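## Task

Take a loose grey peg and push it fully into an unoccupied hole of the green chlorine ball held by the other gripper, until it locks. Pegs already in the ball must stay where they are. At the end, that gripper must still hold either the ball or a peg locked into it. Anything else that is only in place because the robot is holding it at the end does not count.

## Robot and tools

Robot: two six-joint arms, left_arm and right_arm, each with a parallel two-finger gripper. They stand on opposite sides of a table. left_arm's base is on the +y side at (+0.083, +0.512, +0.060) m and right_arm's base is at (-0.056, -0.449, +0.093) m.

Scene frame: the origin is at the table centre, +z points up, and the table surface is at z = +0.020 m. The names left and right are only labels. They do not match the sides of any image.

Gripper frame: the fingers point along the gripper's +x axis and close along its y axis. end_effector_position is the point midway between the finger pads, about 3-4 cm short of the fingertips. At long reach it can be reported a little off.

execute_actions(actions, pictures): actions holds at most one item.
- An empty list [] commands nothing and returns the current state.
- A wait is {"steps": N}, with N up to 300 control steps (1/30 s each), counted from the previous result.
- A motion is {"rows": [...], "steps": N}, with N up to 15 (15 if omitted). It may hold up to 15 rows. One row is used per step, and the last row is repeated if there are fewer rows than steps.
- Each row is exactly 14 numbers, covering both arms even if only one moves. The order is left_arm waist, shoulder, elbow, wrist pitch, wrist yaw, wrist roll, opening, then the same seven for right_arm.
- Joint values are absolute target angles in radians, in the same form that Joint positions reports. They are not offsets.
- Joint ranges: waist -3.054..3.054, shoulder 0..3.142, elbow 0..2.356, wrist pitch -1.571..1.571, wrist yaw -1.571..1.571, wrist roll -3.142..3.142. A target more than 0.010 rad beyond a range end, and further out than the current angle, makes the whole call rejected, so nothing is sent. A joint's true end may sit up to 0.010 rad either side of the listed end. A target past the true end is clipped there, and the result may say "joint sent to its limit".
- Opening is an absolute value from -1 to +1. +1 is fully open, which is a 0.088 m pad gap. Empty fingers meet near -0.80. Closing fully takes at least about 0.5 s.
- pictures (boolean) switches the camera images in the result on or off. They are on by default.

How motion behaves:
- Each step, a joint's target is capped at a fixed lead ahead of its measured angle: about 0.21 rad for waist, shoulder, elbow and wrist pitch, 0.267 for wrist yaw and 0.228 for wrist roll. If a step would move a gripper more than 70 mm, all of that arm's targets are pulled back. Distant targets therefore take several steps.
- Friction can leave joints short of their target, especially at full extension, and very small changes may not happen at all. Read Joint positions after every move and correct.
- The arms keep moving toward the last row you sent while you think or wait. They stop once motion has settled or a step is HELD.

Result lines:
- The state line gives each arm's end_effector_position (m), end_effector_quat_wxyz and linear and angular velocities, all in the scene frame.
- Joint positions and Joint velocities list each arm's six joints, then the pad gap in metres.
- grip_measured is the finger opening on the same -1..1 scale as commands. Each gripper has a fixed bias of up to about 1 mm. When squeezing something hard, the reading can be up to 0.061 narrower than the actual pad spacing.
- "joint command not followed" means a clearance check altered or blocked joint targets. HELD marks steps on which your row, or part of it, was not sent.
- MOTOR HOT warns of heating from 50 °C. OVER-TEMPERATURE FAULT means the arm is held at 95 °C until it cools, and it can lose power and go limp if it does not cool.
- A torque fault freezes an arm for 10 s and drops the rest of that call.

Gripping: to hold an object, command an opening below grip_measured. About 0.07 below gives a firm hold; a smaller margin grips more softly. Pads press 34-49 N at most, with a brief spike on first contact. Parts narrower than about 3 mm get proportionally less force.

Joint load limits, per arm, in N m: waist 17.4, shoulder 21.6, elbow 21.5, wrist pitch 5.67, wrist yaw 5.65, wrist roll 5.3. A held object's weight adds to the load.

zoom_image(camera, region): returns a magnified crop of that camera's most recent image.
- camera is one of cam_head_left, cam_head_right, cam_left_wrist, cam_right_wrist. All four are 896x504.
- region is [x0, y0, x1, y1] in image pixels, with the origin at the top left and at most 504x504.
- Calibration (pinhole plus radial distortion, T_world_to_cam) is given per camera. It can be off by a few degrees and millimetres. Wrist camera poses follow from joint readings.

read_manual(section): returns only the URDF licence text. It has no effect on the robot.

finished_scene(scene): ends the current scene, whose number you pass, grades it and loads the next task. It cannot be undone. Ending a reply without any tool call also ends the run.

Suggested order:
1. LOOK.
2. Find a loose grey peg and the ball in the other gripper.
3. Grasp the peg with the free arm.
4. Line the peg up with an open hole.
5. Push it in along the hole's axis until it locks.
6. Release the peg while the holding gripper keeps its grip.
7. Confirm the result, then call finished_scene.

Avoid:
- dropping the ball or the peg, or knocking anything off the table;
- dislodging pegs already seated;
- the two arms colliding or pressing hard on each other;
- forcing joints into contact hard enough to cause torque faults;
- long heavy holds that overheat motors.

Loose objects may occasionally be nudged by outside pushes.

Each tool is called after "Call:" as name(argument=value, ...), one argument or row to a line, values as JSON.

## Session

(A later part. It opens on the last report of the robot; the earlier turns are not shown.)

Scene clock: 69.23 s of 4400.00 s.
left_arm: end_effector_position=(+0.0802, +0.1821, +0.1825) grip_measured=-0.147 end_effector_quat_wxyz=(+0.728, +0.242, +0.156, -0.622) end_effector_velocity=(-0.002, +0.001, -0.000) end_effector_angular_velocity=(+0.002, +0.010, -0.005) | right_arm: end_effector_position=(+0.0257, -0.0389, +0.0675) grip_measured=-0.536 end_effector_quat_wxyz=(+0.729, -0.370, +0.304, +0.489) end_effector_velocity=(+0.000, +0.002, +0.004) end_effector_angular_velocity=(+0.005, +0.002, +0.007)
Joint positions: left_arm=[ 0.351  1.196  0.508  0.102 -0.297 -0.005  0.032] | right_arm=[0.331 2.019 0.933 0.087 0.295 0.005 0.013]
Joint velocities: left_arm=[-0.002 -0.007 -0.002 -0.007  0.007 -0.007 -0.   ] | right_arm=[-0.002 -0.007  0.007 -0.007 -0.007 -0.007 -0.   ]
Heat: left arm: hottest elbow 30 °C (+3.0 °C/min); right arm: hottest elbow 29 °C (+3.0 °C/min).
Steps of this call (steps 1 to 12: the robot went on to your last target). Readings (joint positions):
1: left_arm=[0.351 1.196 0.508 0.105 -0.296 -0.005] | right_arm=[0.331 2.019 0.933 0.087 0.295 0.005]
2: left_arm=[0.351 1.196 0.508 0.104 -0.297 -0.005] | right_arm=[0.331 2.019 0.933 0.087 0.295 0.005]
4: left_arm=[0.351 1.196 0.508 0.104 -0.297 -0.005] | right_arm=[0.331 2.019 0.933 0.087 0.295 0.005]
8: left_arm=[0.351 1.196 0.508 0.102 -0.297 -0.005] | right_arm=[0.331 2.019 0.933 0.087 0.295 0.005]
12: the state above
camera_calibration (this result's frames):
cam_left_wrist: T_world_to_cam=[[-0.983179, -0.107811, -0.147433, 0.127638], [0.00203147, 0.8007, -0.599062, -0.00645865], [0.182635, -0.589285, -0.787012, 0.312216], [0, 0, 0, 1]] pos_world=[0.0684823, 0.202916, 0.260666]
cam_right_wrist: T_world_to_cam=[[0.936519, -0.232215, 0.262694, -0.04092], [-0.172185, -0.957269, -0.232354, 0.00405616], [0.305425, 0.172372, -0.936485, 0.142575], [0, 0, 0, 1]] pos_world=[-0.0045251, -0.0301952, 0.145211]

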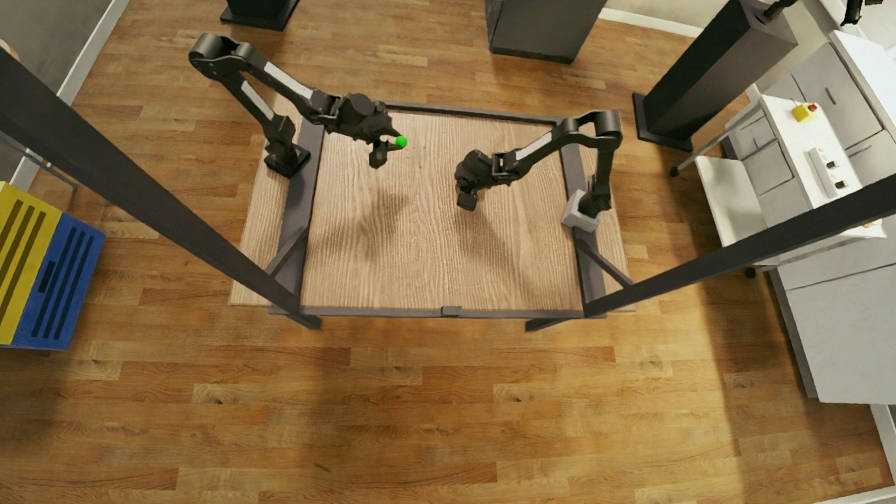

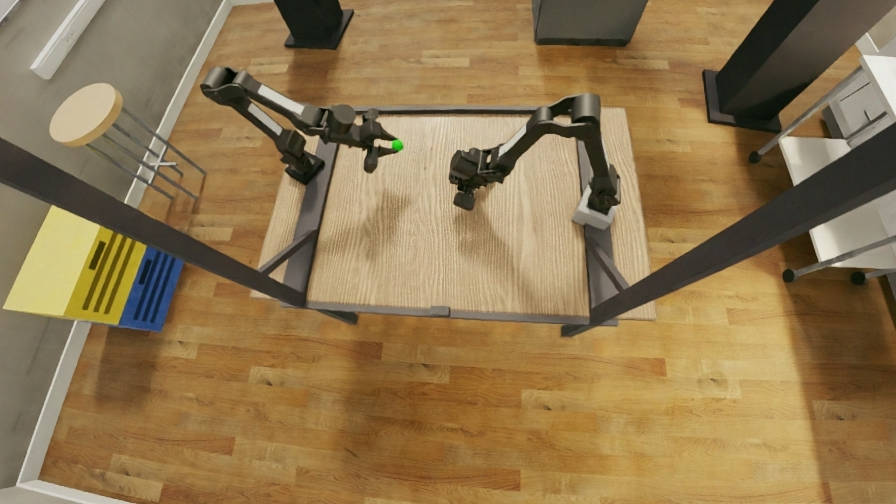

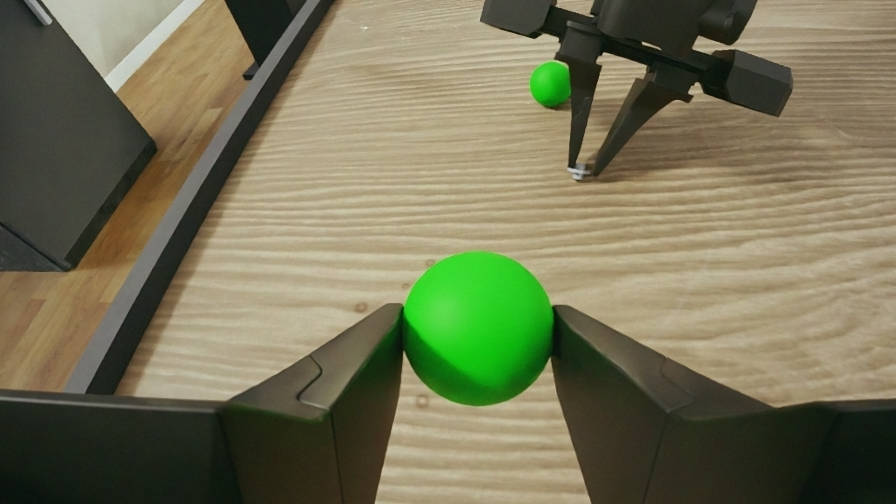

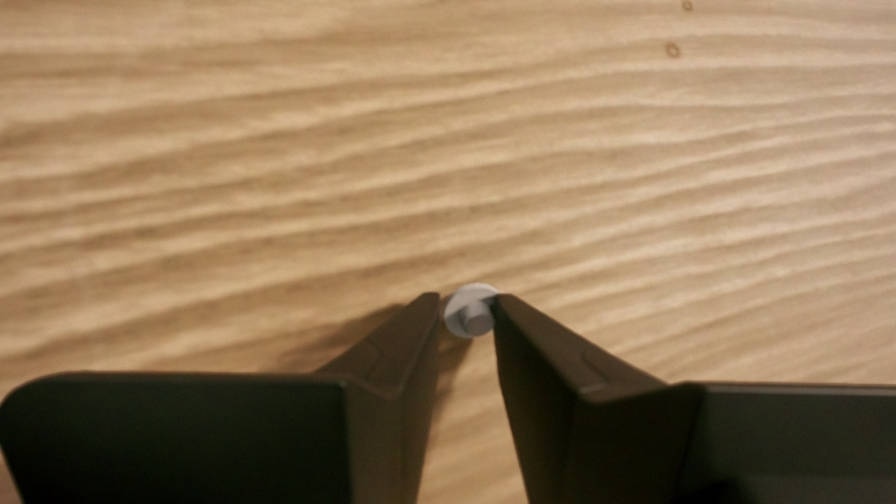

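Call:
execute_actions(
  actions=[
    {"rows":[[0.35,1.2,0.5,0.1,-0.3,0,-0.22,0.328,1.97,0.943,0.09,0.3,0,-0.54],[0.35,1.2,0.5,0.1,-0.3,0,-0.22,0.328,1.96,0.92,0.07,0.3,0,-0.54],[0.35,1.2,0.5,0.1,-0.3,0,-0.22,0.328,1.96,0.92,0.07,0.3,0,-0.54],[0.35,1.2,0.5,0.1,-0.3,0,-0.22,0.328,1.96,0.92,0.07,0.3,0,-0.54],[0.35,1.2,0.5,0.1,-0.3,0,-0.22,0.284,1.96,0.912,0.07,0.197,0,-0.54]]},
  ],
  pictures=false,
)

Call:
execute_actions(
  actions=[
    {"rows":[[0.35,1.2,0.5,0.1,-0.3,0,-0.22,0.284,1.995,0.92,0.074,0.197,0,-0.56]]},
  ],
)

Call:
zoom_image(
  camera="cam_left_wrist",
  region=[530, 130, 630, 200],
)

Scene clock: 75.20 s of 4400.00 s.
left_arm: end_effector_position=(+0.0802, +0.1821, +0.1825) grip_measured=-0.147 end_effector_quat_wxyz=(+0.728, +0.242, +0.156, -0.622) end_effector_velocity=(-0.001, +0.003, -0.006) end_effector_angular_velocity=(+0.023, +0.018, +0.003) | right_arm: end_effector_position=(+0.0316, -0.0416, +0.0771) grip_measured=-0.536 end_effector_quat_wxyz=(+0.721, -0.343, +0.324, +0.508) end_effector_velocity=(-0.004, +0.002, +0.000) end_effector_angular_velocity=(+0.009, +0.025, +0.024)
Joint positions: left_arm=[ 0.351  1.196  0.508  0.102 -0.297 -0.005  0.032] | right_arm=[0.284 1.973 0.919 0.071 0.204 0.005 0.013]
Joint velocities: left_arm=[-0.002  0.002 -0.002 -0.022  0.007 -0.022 -0.   ] | right_arm=[-0.002 -0.002 -0.002  0.007 -0.037 -0.007 -0.   ]
Heat: left arm: hottest elbow 30 °C (+2.0 °C/min); right arm: hottest elbow 29 °C (+2.0 °C/min).
Steps of this call (steps 1 to 15: the robot went on to your last target; steps 16 to 90: nothing new was sent; then 2.47 s passed at rest; steps 91 to 105: all 15 steps of this action). Readings (joint positions):
91: left_arm=[0.351 1.196 0.508 0.102 -0.297 -0.005] | right_arm=[0.331 2.016 0.933 0.087 0.295 0.005]
92: left_arm=[0.351 1.196 0.508 0.102 -0.297 -0.005] | right_arm=[0.331 2.011 0.931 0.084 0.295 0.005]
94: left_arm=[0.351 1.196 0.508 0.102 -0.297 -0.005] | right_arm=[0.331 1.994 0.929 0.077 0.295 0.005]
98: left_arm=[0.351 1.196 0.508 0.102 -0.297 -0.005] | right_arm=[0.299 1.974 0.925 0.075 0.226 0.005]
105: the state above

Scene clock: 75.70 s of 4400.00 s.
left_arm: end_effector_position=(+0.0802, +0.1821, +0.1825) grip_measured=-0.147 end_effector_quat_wxyz=(+0.728, +0.242, +0.156, -0.622) end_effector_velocity=(-0.002, +0.001, -0.003) end_effector_angular_velocity=(+0.011, +0.008, -0.005) | right_arm: end_effector_position=(+0.0313, -0.0429, +0.0726) grip_measured=-0.556 end_effector_quat_wxyz=(+0.718, -0.346, +0.328, +0.506) end_effector_velocity=(-0.000, -0.002, -0.001) end_effector_angular_velocity=(-0.008, +0.003, +0.008)
Joint positions: left_arm=[ 0.351  1.196  0.508  0.102 -0.297 -0.005  0.032] | right_arm=[0.284 1.985 0.919 0.071 0.202 0.005 0.012]
Joint velocities: left_arm=[-0.002  0.002 -0.002 -0.007  0.007 -0.007 -0.   ] | right_arm=[-0.002 -0.002 -0.002 -0.007 -0.007 -0.007 -0.   ]
Heat: left arm: hottest elbow 30 °C (+2.0 °C/min); right arm: hottest elbow 29 °C (+2.0 °C/min).
Steps of this call (steps 1 to 15: all 15 steps of this action). Readings (joint positions):
1: left_arm=[0.351 1.196 0.508 0.102 -0.297 -0.005] | right_arm=[0.284 1.974 0.919 0.071 0.203 0.005]
2: left_arm=[0.351 1.196 0.508 0.102 -0.297 -0.005] | right_arm=[0.284 1.975 0.919 0.071 0.203 0.005]
4: left_arm=[0.351 1.196 0.508 0.102 -0.297 -0.005] | right_arm=[0.284 1.979 0.919 0.071 0.203 0.005]
8: left_arm=[0.351 1.196 0.508 0.102 -0.297 -0.005] | right_arm=[0.284 1.985 0.919 0.071 0.202 0.005]
15: the state above
camera_calibration (this result's frames):
cam_left_wrist: T_world_to_cam=[[-0.983179, -0.107811, -0.147433, 0.127638], [0.00203147, 0.8007, -0.599062, -0.00645865], [0.182635, -0.589285, -0.787012, 0.312216], [0, 0, 0, 1]] pos_world=[0.0684823, 0.202916, 0.260666]
cam_right_wrist: T_world_to_cam=[[0.954467, -0.232314, 0.187146, -0.0435221], [-0.186912, -0.954644, -0.231775, 0.00285054], [0.232502, 0.186242, -0.954598, 0.150512], [0, 0, 0, 1]] pos_world=[0.00707885, -0.0354212, 0.152484]

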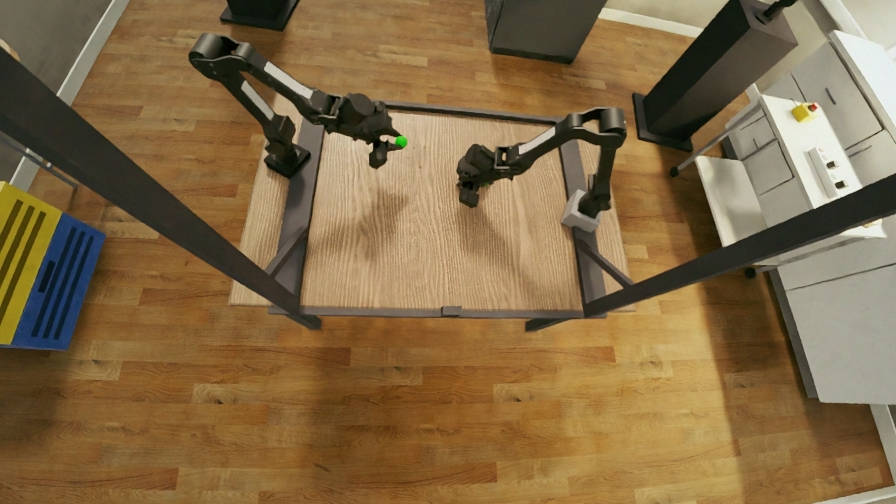

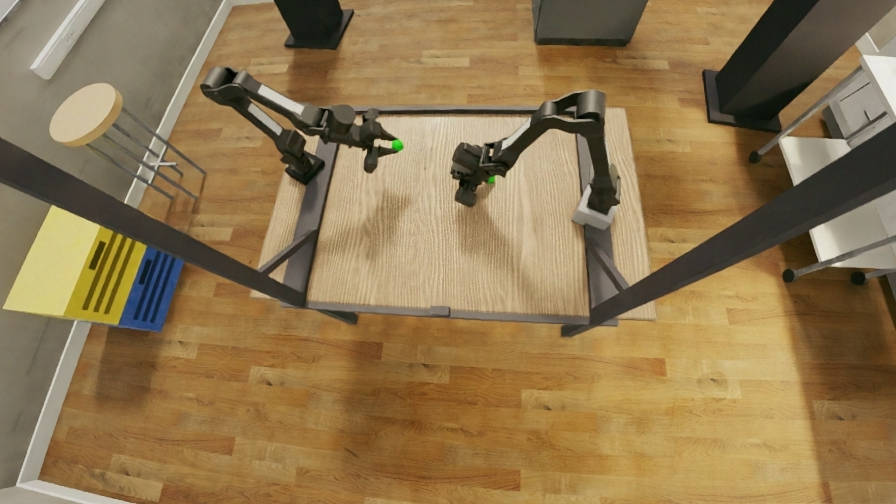

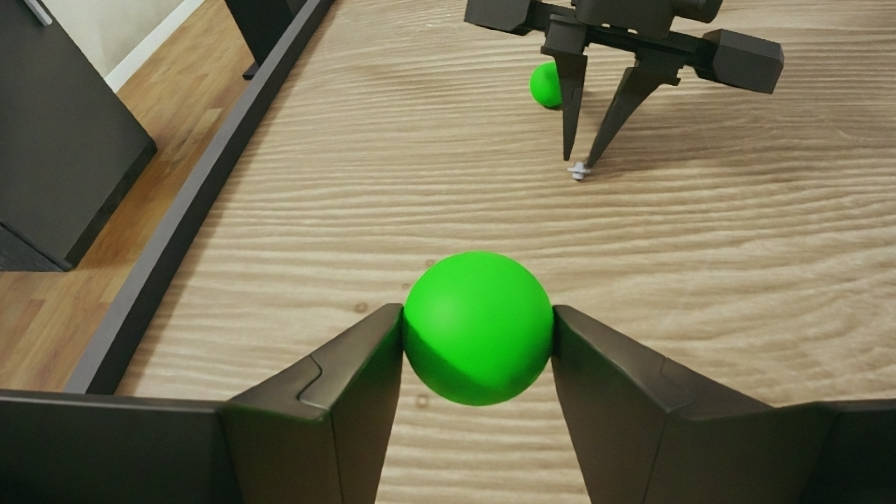

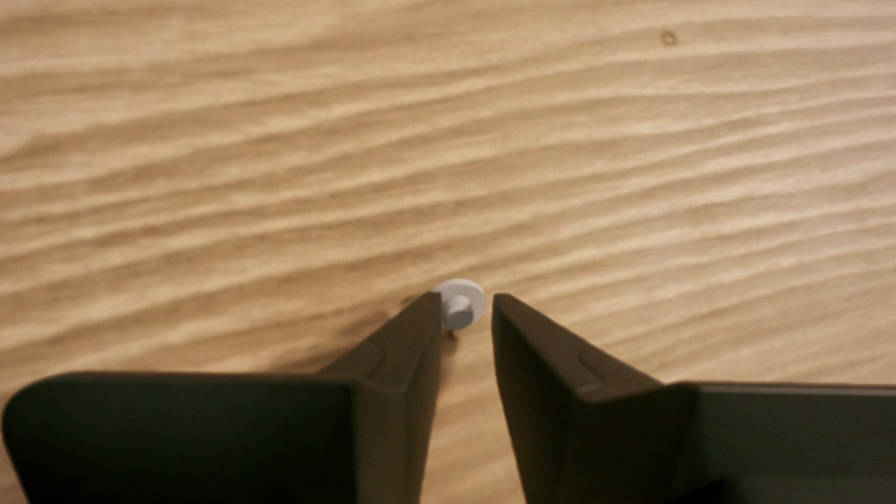

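Region (530, 130, 630, 200) of cam_left_wrist's 896x504 image, scaled by 5.040, with more detail than that image has; it fills the top 353 rows of this view, and the rest is white.

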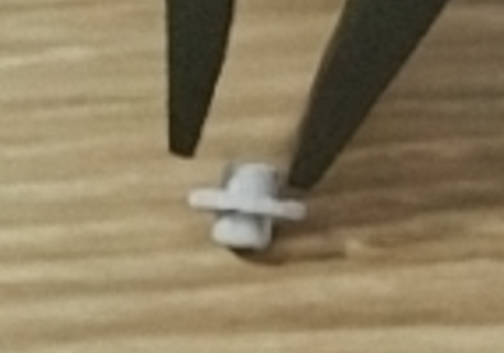

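Call:
execute_actions(
  actions=[
    {"rows":[[0.35,1.2,0.5,0.1,-0.3,0,-0.22,0.284,1.95,0.92,0.08,0.197,0,-0.56],[0.35,1.2,0.5,0.1,-0.3,0,-0.22,0.284,1.95,0.92,0.08,0.197,0,-0.56],[0.35,1.2,0.5,0.1,-0.3,0,-0.22,0.284,1.95,0.92,0.08,0.197,0,-0.56],[0.35,1.2,0.5,0.1,-0.3,0,-0.22,0.284,1.95,0.92,0.08,0.197,0,-0.56],[0.35,1.2,0.5,0.1,-0.3,0,-0.22,0.232,1.95,0.92,0.08,0.055,0,-0.56]]},
  ],
  pictures=false,
)

Call:
execute_actions(
  actions=[
    {"rows":[[0.35,1.2,0.5,0.1,-0.3,0,-0.22,0.232,1.993,0.92,0.08,0.055,0,-0.56]]},
  ],
)

Call:
zoom_image(
  camera="cam_left_wrist",
  region=[530, 130, 630, 200],
)

Scene clock: 82.83 s of 4400.00 s.
left_arm: end_effector_position=(+0.0802, +0.1821, +0.1825) grip_measured=-0.147 end_effector_quat_wxyz=(+0.728, +0.242, +0.156, -0.622) end_effector_velocity=(+0.003, +0.002, -0.002) end_effector_angular_velocity=(+0.012, -0.020, +0.012) | right_arm: end_effector_position=(+0.0328, -0.0390, +0.0788) grip_measured=-0.556 end_effector_quat_wxyz=(+0.700, -0.306, +0.351, +0.541) end_effector_velocity=(-0.005, -0.002, -0.000) end_effector_angular_velocity=(-0.000, +0.035, +0.012)
Joint positions: left_arm=[ 0.351  1.196  0.508  0.102 -0.297 -0.005  0.032] | right_arm=[0.232 1.965 0.919 0.078 0.063 0.005 0.012]
Joint velocities: left_arm=[-0.002  0.002 -0.002 -0.007 -0.022  0.007 -0.   ] | right_arm=[-0.002 -0.007 -0.007 -0.007 -0.037  0.007 -0.   ]
Heat: left arm: hottest elbow 30 °C (+2.0 °C/min); right arm: hottest elbow 29 °C (+1.0 °C/min).
Steps of this call (steps 1 to 15: the robot went on to your last target; steps 16 to 90: nothing new was sent; then 3.63 s passed at rest; steps 91 to 105: all 15 steps of this action). Readings (joint positions):
91: left_arm=[0.351 1.196 0.508 0.102 -0.297 -0.005] | right_arm=[0.284 1.984 0.919 0.072 0.202 0.005]
92: left_arm=[0.351 1.196 0.508 0.102 -0.297 -0.005] | right_arm=[0.284 1.982 0.919 0.072 0.202 0.005]
94: left_arm=[0.351 1.196 0.508 0.102 -0.297 -0.005] | right_arm=[0.284 1.976 0.919 0.076 0.202 0.005]
98: left_arm=[0.351 1.196 0.508 0.102 -0.297 -0.005] | right_arm=[0.248 1.966 0.919 0.078 0.092 0.005]
105: the state above

Scene clock: 83.33 s of 4400.00 s.
left_arm: end_effector_position=(+0.0802, +0.1821, +0.1825) grip_measured=-0.147 end_effector_quat_wxyz=(+0.728, +0.242, +0.156, -0.622) end_effector_velocity=(-0.003, +0.001, -0.001) end_effector_angular_velocity=(-0.003, +0.010, -0.010) | right_arm: end_effector_position=(+0.0321, -0.0409, +0.0718) grip_measured=-0.556 end_effector_quat_wxyz=(+0.697, -0.310, +0.357, +0.539) end_effector_velocity=(-0.000, -0.000, +0.001) end_effector_angular_velocity=(-0.002, +0.003, +0.008)
Joint positions: left_arm=[ 0.351  1.196  0.508  0.102 -0.297 -0.005  0.032] | right_arm=[0.232 1.983 0.919 0.079 0.061 0.005 0.012]
Joint velocities: left_arm=[-0.007 -0.002 -0.007  0.007  0.007 -0.007  0.   ] | right_arm=[-0.002 -0.002  0.002 -0.007 -0.007 -0.007 -0.   ]
Heat: left arm: hottest elbow 30 °C (+2.0 °C/min); right arm: hottest shoulder 29 °C (+1.0 °C/min).
Steps of this call (steps 1 to 15: all 15 steps of this action). Readings (joint positions):
1: left_arm=[0.351 1.196 0.508 0.102 -0.297 -0.005] | right_arm=[0.232 1.967 0.919 0.078 0.062 0.005]
2: left_arm=[0.351 1.196 0.508 0.102 -0.297 -0.005] | right_arm=[0.232 1.969 0.919 0.078 0.062 0.005]
4: left_arm=[0.351 1.196 0.508 0.102 -0.297 -0.005] | right_arm=[0.232 1.975 0.919 0.079 0.061 0.005]
8: left_arm=[0.351 1.196 0.508 0.102 -0.297 -0.005] | right_arm=[0.232 1.983 0.919 0.079 0.061 0.005]
15: the state above
camera_calibration (this result's frames):
cam_left_wrist: T_world_to_cam=[[-0.983179, -0.107811, -0.147433, 0.127638], [0.00203147, 0.8007, -0.599062, -0.00645865], [0.182635, -0.589285, -0.787012, 0.312216], [0, 0, 0, 1]] pos_world=[0.0684823, 0.202916, 0.260666]
cam_right_wrist: T_world_to_cam=[[0.97506, -0.210879, 0.0692018, -0.0349592], [-0.189212, -0.952795, -0.237446, 0.00533088], [0.116007, 0.21843, -0.968933, 0.155279], [0, 0, 0, 1]] pos_world=[0.0170825, -0.0362105, 0.15414]

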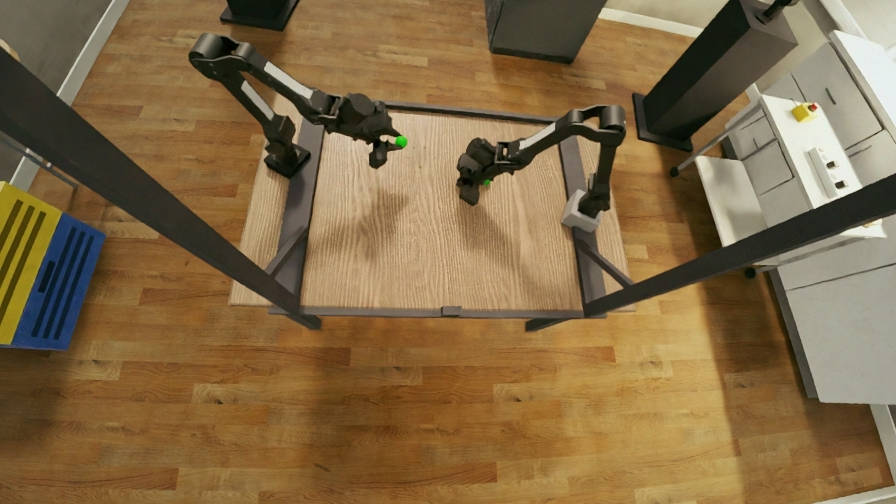

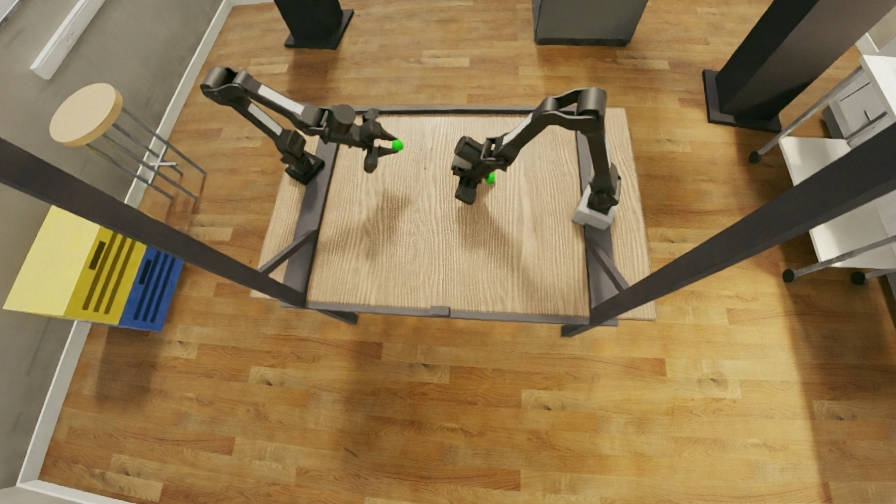

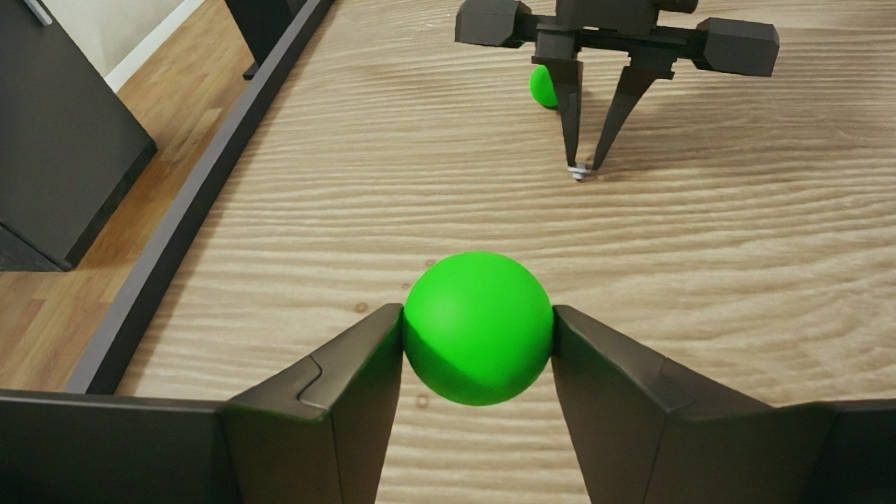

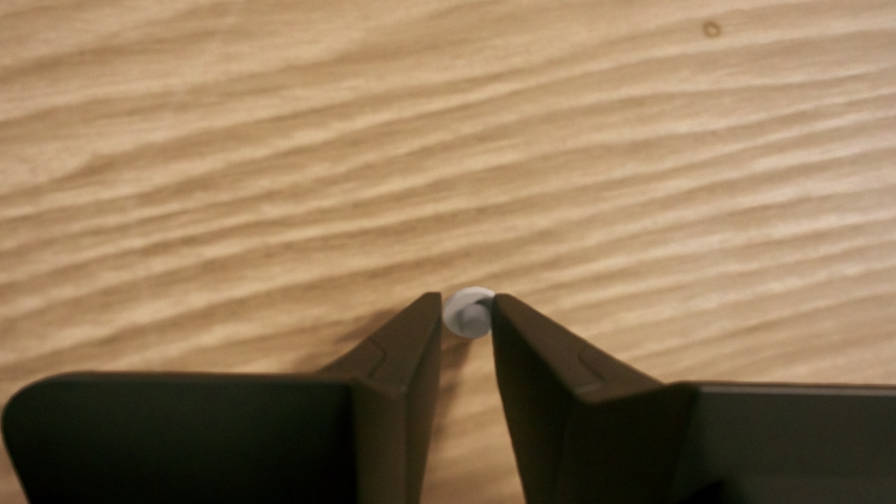

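Region (530, 130, 630, 200) of cam_left_wrist's 896x504 image, scaled by 5.040, with more detail than that image has; it fills the top 353 rows of this view, and the rest is white.

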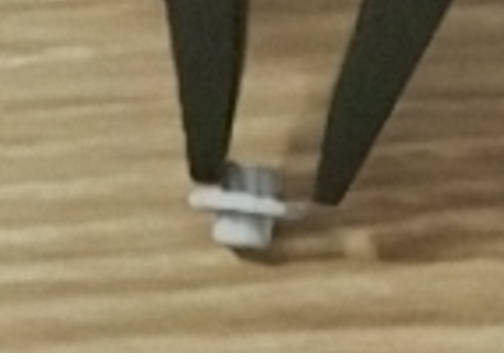

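Shift right 2 mm, narrow.

Call:
execute_actions(
  actions=[
    {"rows":[[0.35,1.2,0.5,0.1,-0.3,0,-0.22,0.224,1.993,0.92,0.08,0.055,0,-0.56],[0.35,1.2,0.5,0.1,-0.3,0,-0.22,0.224,1.993,0.92,0.08,0.055,0,-0.56],[0.35,1.2,0.5,0.1,-0.3,0,-0.22,0.224,1.993,0.92,0.08,0.055,0,-0.56],[0.35,1.2,0.5,0.1,-0.3,0,-0.22,0.224,1.993,0.92,0.08,0.055,0,-0.56],[0.35,1.2,0.5,0.1,-0.3,0,-0.22,0.224,1.993,0.92,0.08,0.055,0,-0.56],[0.35,1.2,0.5,0.1,-0.3,0,-0.22,0.224,1.993,0.92,0.08,0.055,0,-0.56],[0.35,1.2,0.5,0.1,-0.3,0,-0.22,0.224,1.993,0.92,0.08,0.055,0,-0.62]]},
  ],
)

Call:
zoom_image(
  camera="cam_left_wrist",
  region=[530, 130, 630, 200],
)

Scene clock: 89.47 s of 4400.00 s.
left_arm: end_effector_position=(+0.0802, +0.1821, +0.1825) grip_measured=-0.147 end_effector_quat_wxyz=(+0.728, +0.242, +0.156, -0.622) end_effector_velocity=(+0.003, +0.003, -0.003) end_effector_angular_velocity=(+0.006, +0.004, +0.027) | right_arm: end_effector_position=(+0.0342, -0.0413, +0.0718) grip_measured=-0.614 end_effector_quat_wxyz=(+0.698, -0.309, +0.358, +0.538) end_effector_velocity=(-0.003, -0.001, -0.001) end_effector_angular_velocity=(-0.002, +0.023, +0.004)
Joint positions: left_arm=[ 0.351  1.196  0.508  0.102 -0.297 -0.005  0.032] | right_arm=[0.227 1.983 0.919 0.079 0.06  0.005 0.009]
Joint velocities: left_arm=[-0.002 -0.002 -0.007 -0.007 -0.022 -0.022 -0.   ] | right_arm=[-0.002 -0.002 -0.002 -0.007 -0.022  0.007 -0.001]
Heat: left arm: hottest elbow 30 °C (+2.0 °C/min); right arm: hottest shoulder 29 °C (+0.0 °C/min).
Steps of this call (steps 1 to 15: the robot went on to your last target; steps 16 to 90: nothing new was sent; then 2.63 s passed at rest; steps 91 to 105: all 15 steps of this action). Readings (joint positions):
91: left_arm=[0.351 1.196 0.508 0.102 -0.297 -0.005] | right_arm=[0.231 1.983 0.919 0.079 0.060 0.005]
92: left_arm=[0.351 1.196 0.508 0.102 -0.297 -0.005] | right_arm=[0.231 1.983 0.919 0.079 0.060 0.005]
94: left_arm=[0.351 1.196 0.508 0.102 -0.297 -0.005] | right_arm=[0.229 1.983 0.919 0.079 0.060 0.005]
98: left_arm=[0.351 1.196 0.508 0.102 -0.297 -0.005] | right_arm=[0.227 1.983 0.919 0.079 0.060 0.005]
105: the state above
camera_calibration (this result's frames):
cam_left_wrist: T_world_to_cam=[[-0.983179, -0.107811, -0.147433, 0.127638], [0.00203147, 0.8007, -0.599062, -0.00645865], [0.182635, -0.589285, -0.787012, 0.312216], [0, 0, 0, 1]] pos_world=[0.0684823, 0.202916, 0.260666]
cam_right_wrist: T_world_to_cam=[[0.973987, -0.215882, 0.0688846, -0.037274], [-0.194171, -0.951797, -0.237444, 0.00550359], [0.116824, 0.217892, -0.968956, 0.155082], [0, 0, 0, 1]] pos_world=[0.0192557, -0.0365995, 0.154142]

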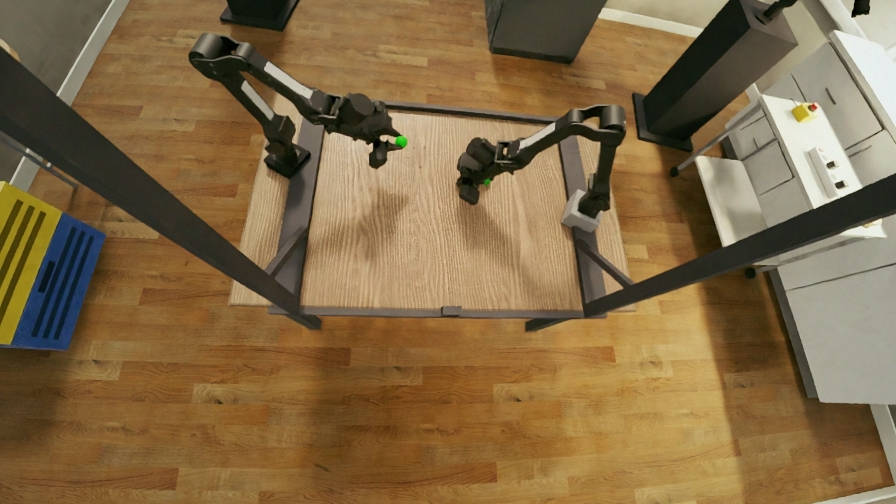

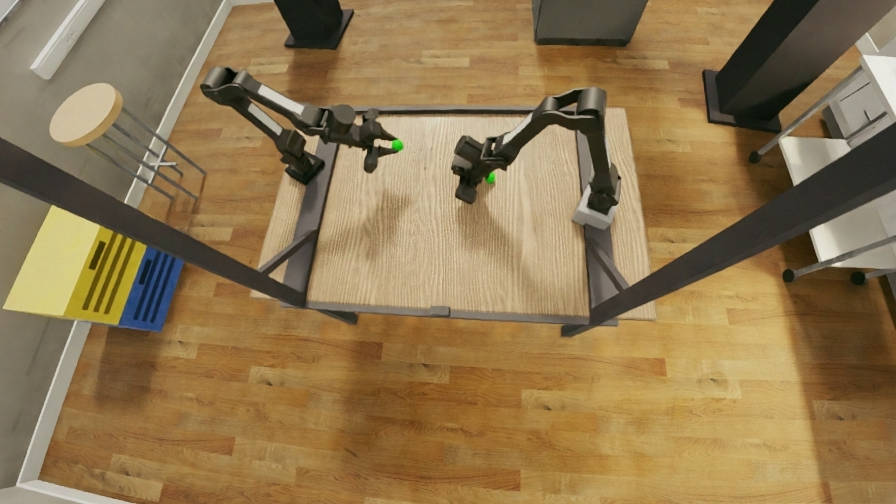

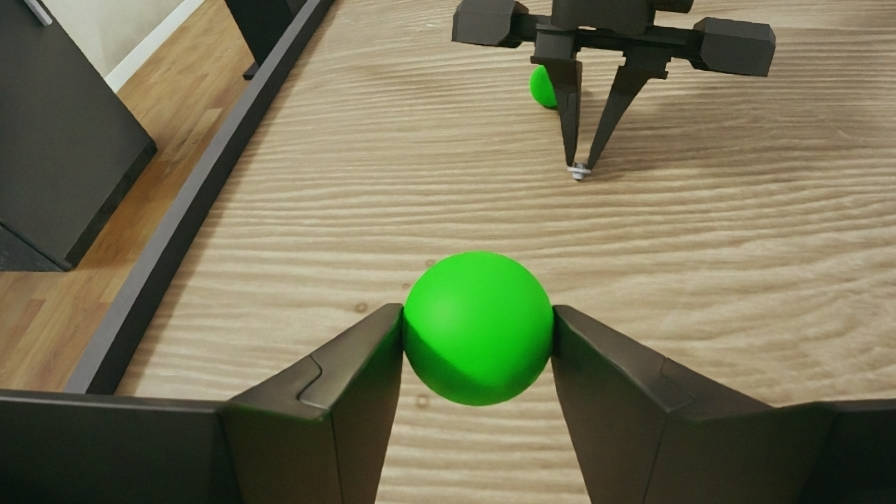

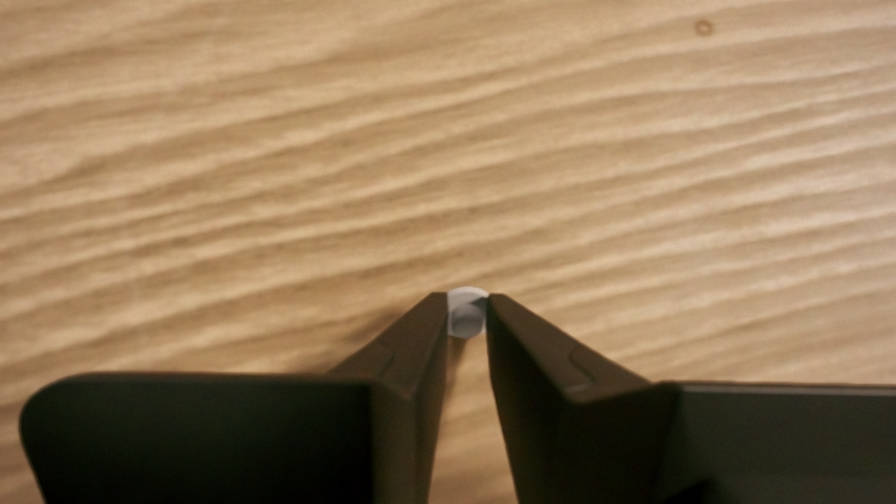

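Region (530, 130, 630, 200) of cam_left_wrist's 896x504 image, scaled by 5.040, with more detail than that image has; it fills the top 353 rows of this view, and the rest is white.

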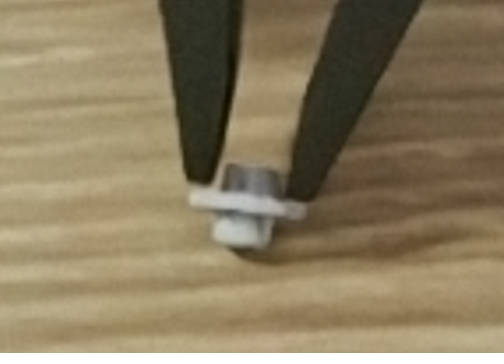

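Call:
execute_actions(
  actions=[
    {"rows":[[0.35,1.2,0.5,0.1,-0.3,0,-0.22,0.224,2.0,0.92,0.087,0.055,0,-0.62],[0.35,1.2,0.5,0.1,-0.3,0,-0.22,0.224,2.0,0.92,0.087,0.055,0,-0.62],[0.35,1.2,0.5,0.1,-0.3,0,-0.22,0.224,2.0,0.92,0.087,0.055,0,-0.62],[0.35,1.2,0.5,0.1,-0.3,0,-0.22,0.224,2.0,0.92,0.087,0.055,0,-0.62],[0.35,1.2,0.5,0.1,-0.3,0,-0.22,0.224,2.0,0.92,0.087,0.055,0,-0.62],[0.35,1.2,0.5,0.1,-0.3,0,-0.22,0.224,2.0,0.92,0.087,0.055,0,-0.64],[0.35,1.2,0.5,0.1,-0.3,0,-0.22,0.224,2.0,0.92,0.087,0.055,0,-0.66],[0.35,1.2,0.5,0.1,-0.3,0,-0.22,0.224,2.0,0.92,0.087,0.055,0,-0.68],[0.35,1.2,0.5,0.1,-0.3,0,-0.22,0.224,2.0,0.92,0.087,0.055,0,-0.71]]},
  ],
)

Call:
zoom_image(
  camera="cam_left_wrist",
  region=[530, 130, 630, 200],
)

Scene clock: 96.03 s of 4400.00 s.
left_arm: end_effector_position=(+0.0802, +0.1821, +0.1825) grip_measured=-0.147 end_effector_quat_wxyz=(+0.728, +0.242, +0.156, -0.622) end_effector_velocity=(+0.000, +0.001, +0.001) end_effector_angular_velocity=(-0.009, +0.003, +0.008) | right_arm: end_effector_position=(+0.0342, -0.0413, +0.0696) grip_measured=-0.695 end_effector_quat_wxyz=(+0.698, -0.310, +0.358, +0.537) end_effector_velocity=(-0.000, -0.002, -0.001) end_effector_angular_velocity=(-0.007, +0.004, +0.008)
Joint positions: left_arm=[ 0.351  1.196  0.508  0.102 -0.297 -0.005  0.032] | right_arm=[0.227 1.99  0.919 0.084 0.06  0.005 0.005]
Joint velocities: left_arm=[-0.002 -0.007 -0.007  0.007 -0.007 -0.007 -0.   ] | right_arm=[-0.002 -0.002 -0.002 -0.007 -0.007 -0.007 -0.002]
Heat: left arm: hottest elbow 30 °C (+1.0 °C/min); right arm: hottest shoulder 29 °C (+0.0 °C/min).
Steps of this call (steps 1 to 15: the robot went on to your last target; steps 16 to 90: nothing new was sent; then 3.07 s passed at rest; steps 91 to 105: all 15 steps of this action). Readings (joint positions):
91: left_arm=[0.351 1.196 0.508 0.102 -0.297 -0.005] | right_arm=[0.227 1.984 0.919 0.079 0.060 0.005]
92: left_arm=[0.351 1.196 0.508 0.102 -0.297 -0.005] | right_arm=[0.227 1.985 0.919 0.081 0.060 0.005]
94: left_arm=[0.351 1.196 0.508 0.102 -0.297 -0.005] | right_arm=[0.227 1.988 0.919 0.082 0.060 0.005]
98: left_arm=[0.351 1.196 0.508 0.102 -0.297 -0.005] | right_arm=[0.227 1.990 0.919 0.083 0.060 0.005]
105: the state above
camera_calibration (this result's frames):
cam_left_wrist: T_world_to_cam=[[-0.983114, -0.108128, -0.147635, 0.127784], [0.00190204, 0.800683, -0.599086, -0.00644028], [0.182987, -0.58925, -0.786956, 0.312171], [0, 0, 0, 1]] pos_world=[0.0685156, 0.202921, 0.260672]
cam_right_wrist: T_world_to_cam=[[0.974012, -0.215753, 0.0689287, -0.0371248], [-0.194258, -0.95224, -0.235591, 0.00488792], [0.116466, 0.216078, -0.969405, 0.152975], [0, 0, 0, 1]] pos_world=[0.0192932, -0.0364098, 0.152005]

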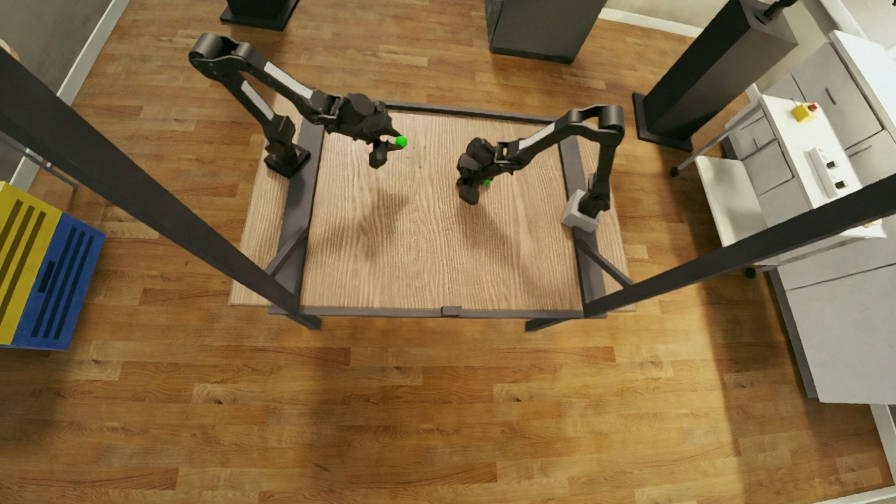

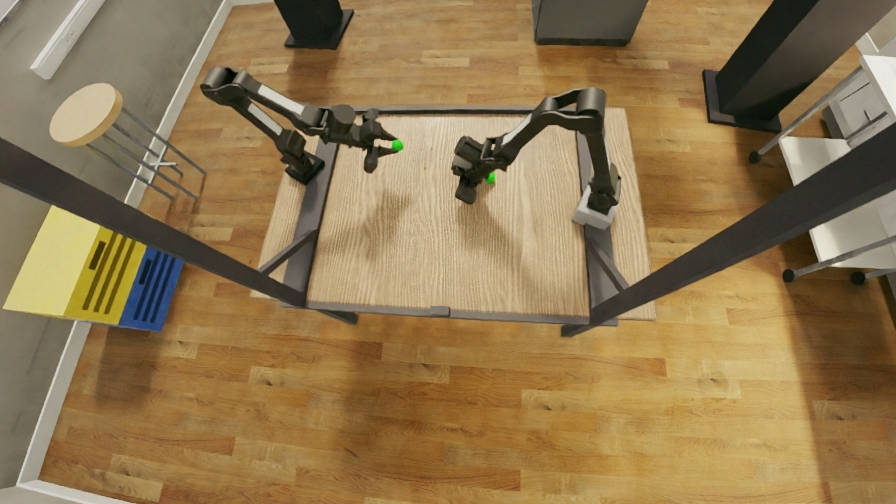

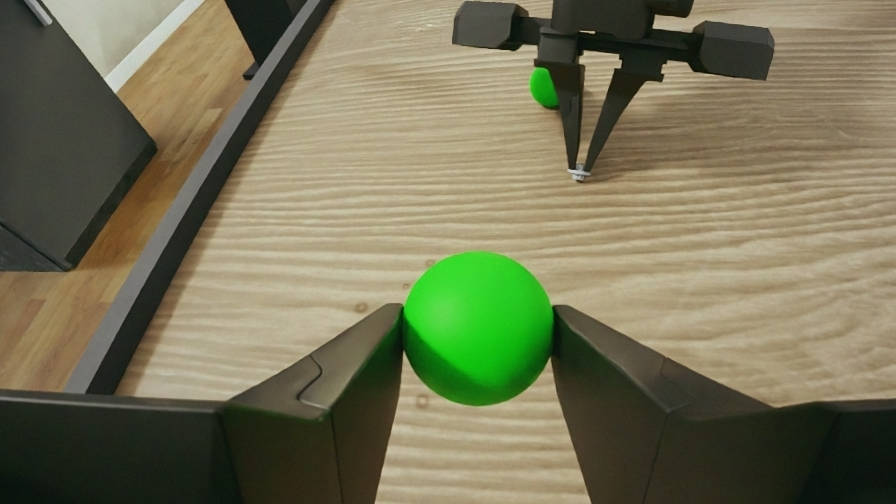

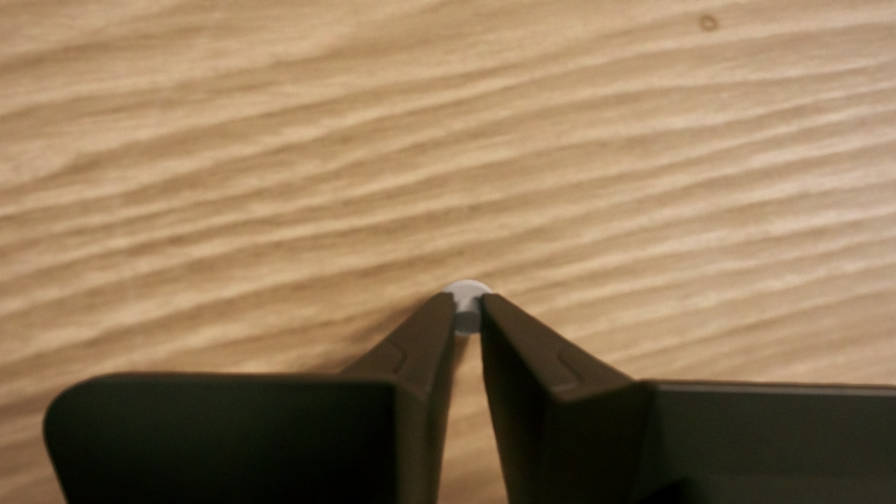

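Region (530, 130, 630, 200) of cam_left_wrist's 896x504 image, scaled by 5.040, with more detail than that image has; it fills the top 353 rows of this view, and the rest is white.

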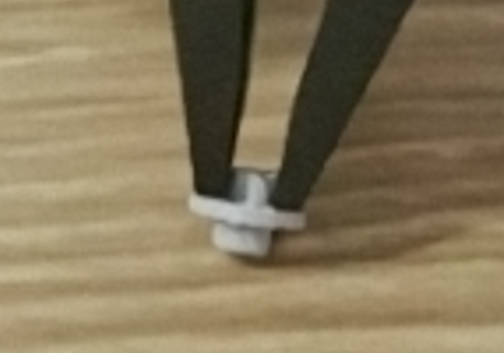

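Call:
execute_actions(
  actions=[
    {"rows":[[0.35,1.2,0.5,0.4,0,0,-0.22,0.224,2.0,0.92,0.087,0.055,0,-0.75],[0.35,1.2,0.5,0.4,0,0,-0.22,0.224,2.0,0.92,0.087,0.055,0,-0.75],[0.35,1.2,0.5,0.4,0,0,-0.22,0.224,2.0,0.92,0.087,0.055,0,-0.75],[0.35,1.2,0.5,0.7,0,0,-0.22,0.224,1.9,0.92,0.087,0.055,0,-0.75],[0.35,1.2,0.5,0.7,0,0,-0.22,0.224,1.85,0.92,0.087,0.055,0,-0.75],[0.35,1.2,0.5,0.7,0,0,-0.22,0.277,1.648,0.731,0.917,0,0,-0.75]]},
  ],
  pictures=false,
)

Call:
execute_actions(
  actions=[
    {"steps":30},
  ],
)

Scene clock: 101.93 s of 4400.00 s.
left_arm: end_effector_position=(+0.0308, +0.1473, +0.2968) grip_measured=-0.147 end_effector_quat_wxyz=(+0.656, +0.000, +0.003, -0.755) end_effector_velocity=(-0.002, +0.001, +0.037) end_effector_angular_velocity=(-0.166, +0.031, -0.010) | right_arm: end_effector_position=(+0.0109, +0.0013, +0.2630) grip_measured=-0.720 end_effector_quat_wxyz=(+0.755, -0.060, +0.073, +0.649) end_effector_velocity=(+0.006, +0.060, +0.384) end_effector_angular_velocity=(+1.798, -0.279, +0.023)
Joint positions: left_arm=[ 0.35   1.198  0.502  0.691 -0.003 -0.005  0.032] | right_arm=[0.277 1.656 0.751 0.714 0.007 0.005 0.004]
Joint velocities: left_arm=[-0.002 -0.002 -0.002  0.168  0.007 -0.007  0.   ] | right_arm=[-0.002 -0.037 -0.071  1.853 -0.022 -0.022 -0.   ]
Heat: left arm: hottest elbow 31 °C (+2.0 °C/min); right arm: hottest shoulder 30 °C (+2.0 °C/min).
Steps of this call (steps 1 to 15: the robot went on to your last target; steps 16 to 90: nothing new was sent; then 2.40 s passed at rest; steps 91 to 105: all 15 steps of this action). Readings (joint positions):
91: left_arm=[0.355 1.196 0.505 0.143 -0.242 -0.005] | right_arm=[0.227 1.990 0.919 0.084 0.060 0.005]
92: left_arm=[0.356 1.198 0.501 0.208 -0.158 -0.005] | right_arm=[0.227 1.990 0.919 0.084 0.060 0.005]
94: left_arm=[0.350 1.200 0.501 0.341 -0.068 -0.005] | right_arm=[0.227 1.982 0.919 0.084 0.060 0.005]
98: left_arm=[0.350 1.200 0.501 0.590 -0.016 -0.005] | right_arm=[0.249 1.818 0.796 0.249 0.026 0.005]
105: the state above

Scene clock: 102.93 s of 4400.00 s.
left_arm: end_effector_position=(+0.0307, +0.1473, +0.2985) grip_measured=-0.147 end_effector_quat_wxyz=(+0.656, -0.003, +0.001, -0.755) end_effector_velocity=(+0.000, +0.001, -0.005) end_effector_angular_velocity=(+0.023, +0.004, +0.005) | right_arm: end_effector_position=(+0.0110, +0.0033, +0.3016) grip_measured=-0.720 end_effector_quat_wxyz=(+0.758, +0.001, +0.002, +0.652) end_effector_velocity=(+0.000, -0.000, -0.004) end_effector_angular_velocity=(-0.015, -0.020, +0.015)
Joint positions: left_arm=[ 0.35   1.198  0.502  0.699 -0.003 -0.005  0.032] | right_arm=[0.277 1.655 0.739 0.913 0.006 0.005 0.004]
Joint velocities: left_arm=[-0.002 -0.002 -0.002 -0.022 -0.007 -0.007 -0.   ] | right_arm=[-0.007  0.002 -0.002 -0.007 -0.022 -0.022 -0.   ]
Heat: left arm: hottest elbow 31 °C (+2.0 °C/min); right arm: hottest shoulder 30 °C (+2.0 °C/min).
Steps of this call (steps 1 to 30: the robot went on to your last target). Readings (joint positions):
1: left_arm=[0.350 1.198 0.502 0.696 -0.003 -0.005] | right_arm=[0.277 1.656 0.749 0.777 0.006 0.005]
2: left_arm=[0.350 1.198 0.502 0.697 -0.003 -0.005] | right_arm=[0.277 1.656 0.747 0.823 0.006 0.005]
4: left_arm=[0.350 1.198 0.502 0.697 -0.003 -0.005] | right_arm=[0.277 1.655 0.745 0.875 0.006 0.005]
8: left_arm=[0.350 1.198 0.502 0.699 -0.003 -0.005] | right_arm=[0.277 1.655 0.741 0.905 0.006 0.005]
30: the state above
All arms were judged still, so your last target was given up. Only a new action makes them travel on or press farther. Fingers that are still opening or closing keep moving.
camera_calibration (this result's frames):
cam_left_wrist: T_world_to_cam=[[-0.989106, 0.146631, 0.012983, 0.00713636], [0.0385271, 0.342987, -0.93855, 0.258639], [-0.142073, -0.927825, -0.3449, 0.319866], [0, 0, 0, 1]] pos_world=[0.0425385, 0.207024, 0.352974]
cam_right_wrist: T_world_to_cam=[[0.987077, -0.159145, 0.0187617, -0.00609646], [-0.0367408, -0.338717, -0.940171, 0.306224], [0.155978, 0.927331, -0.340187, 0.178388], [0, 0, 0, 1]] pos_world=[-0.0105561, -0.0626716, 0.348702]

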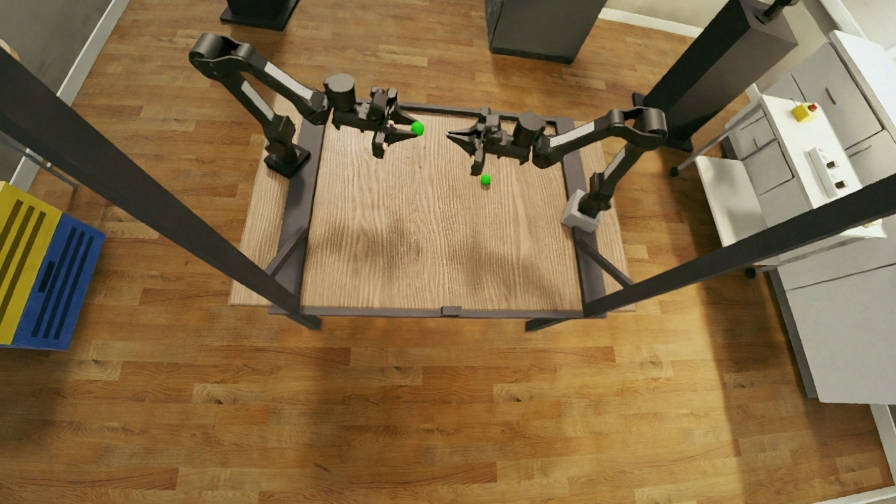

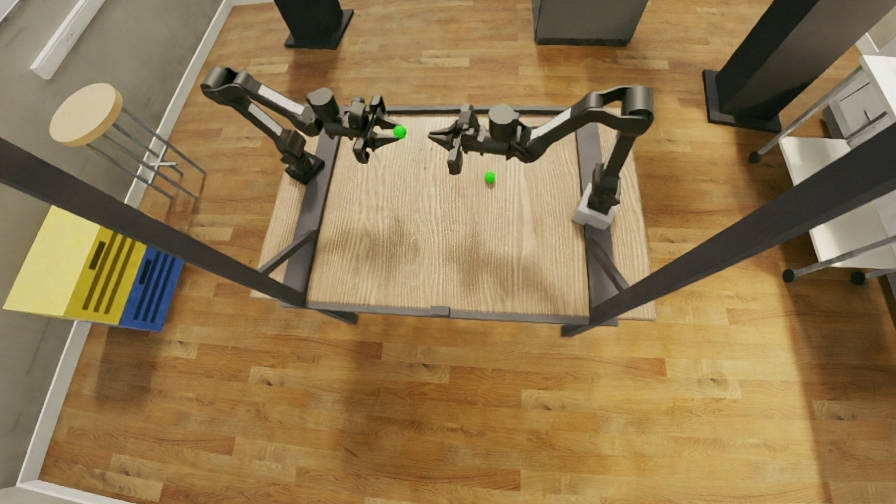

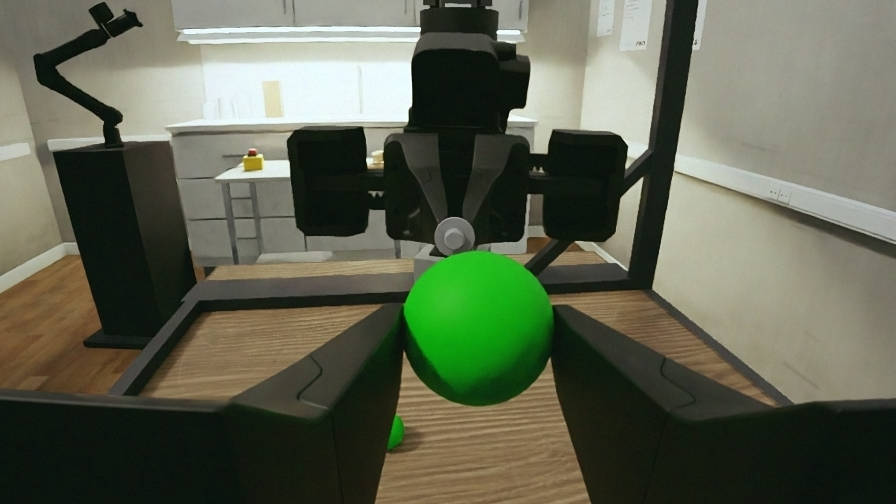

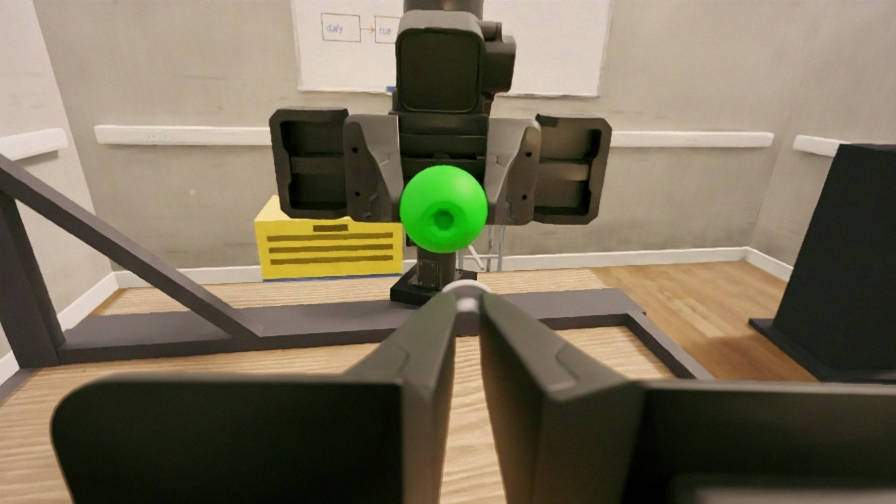

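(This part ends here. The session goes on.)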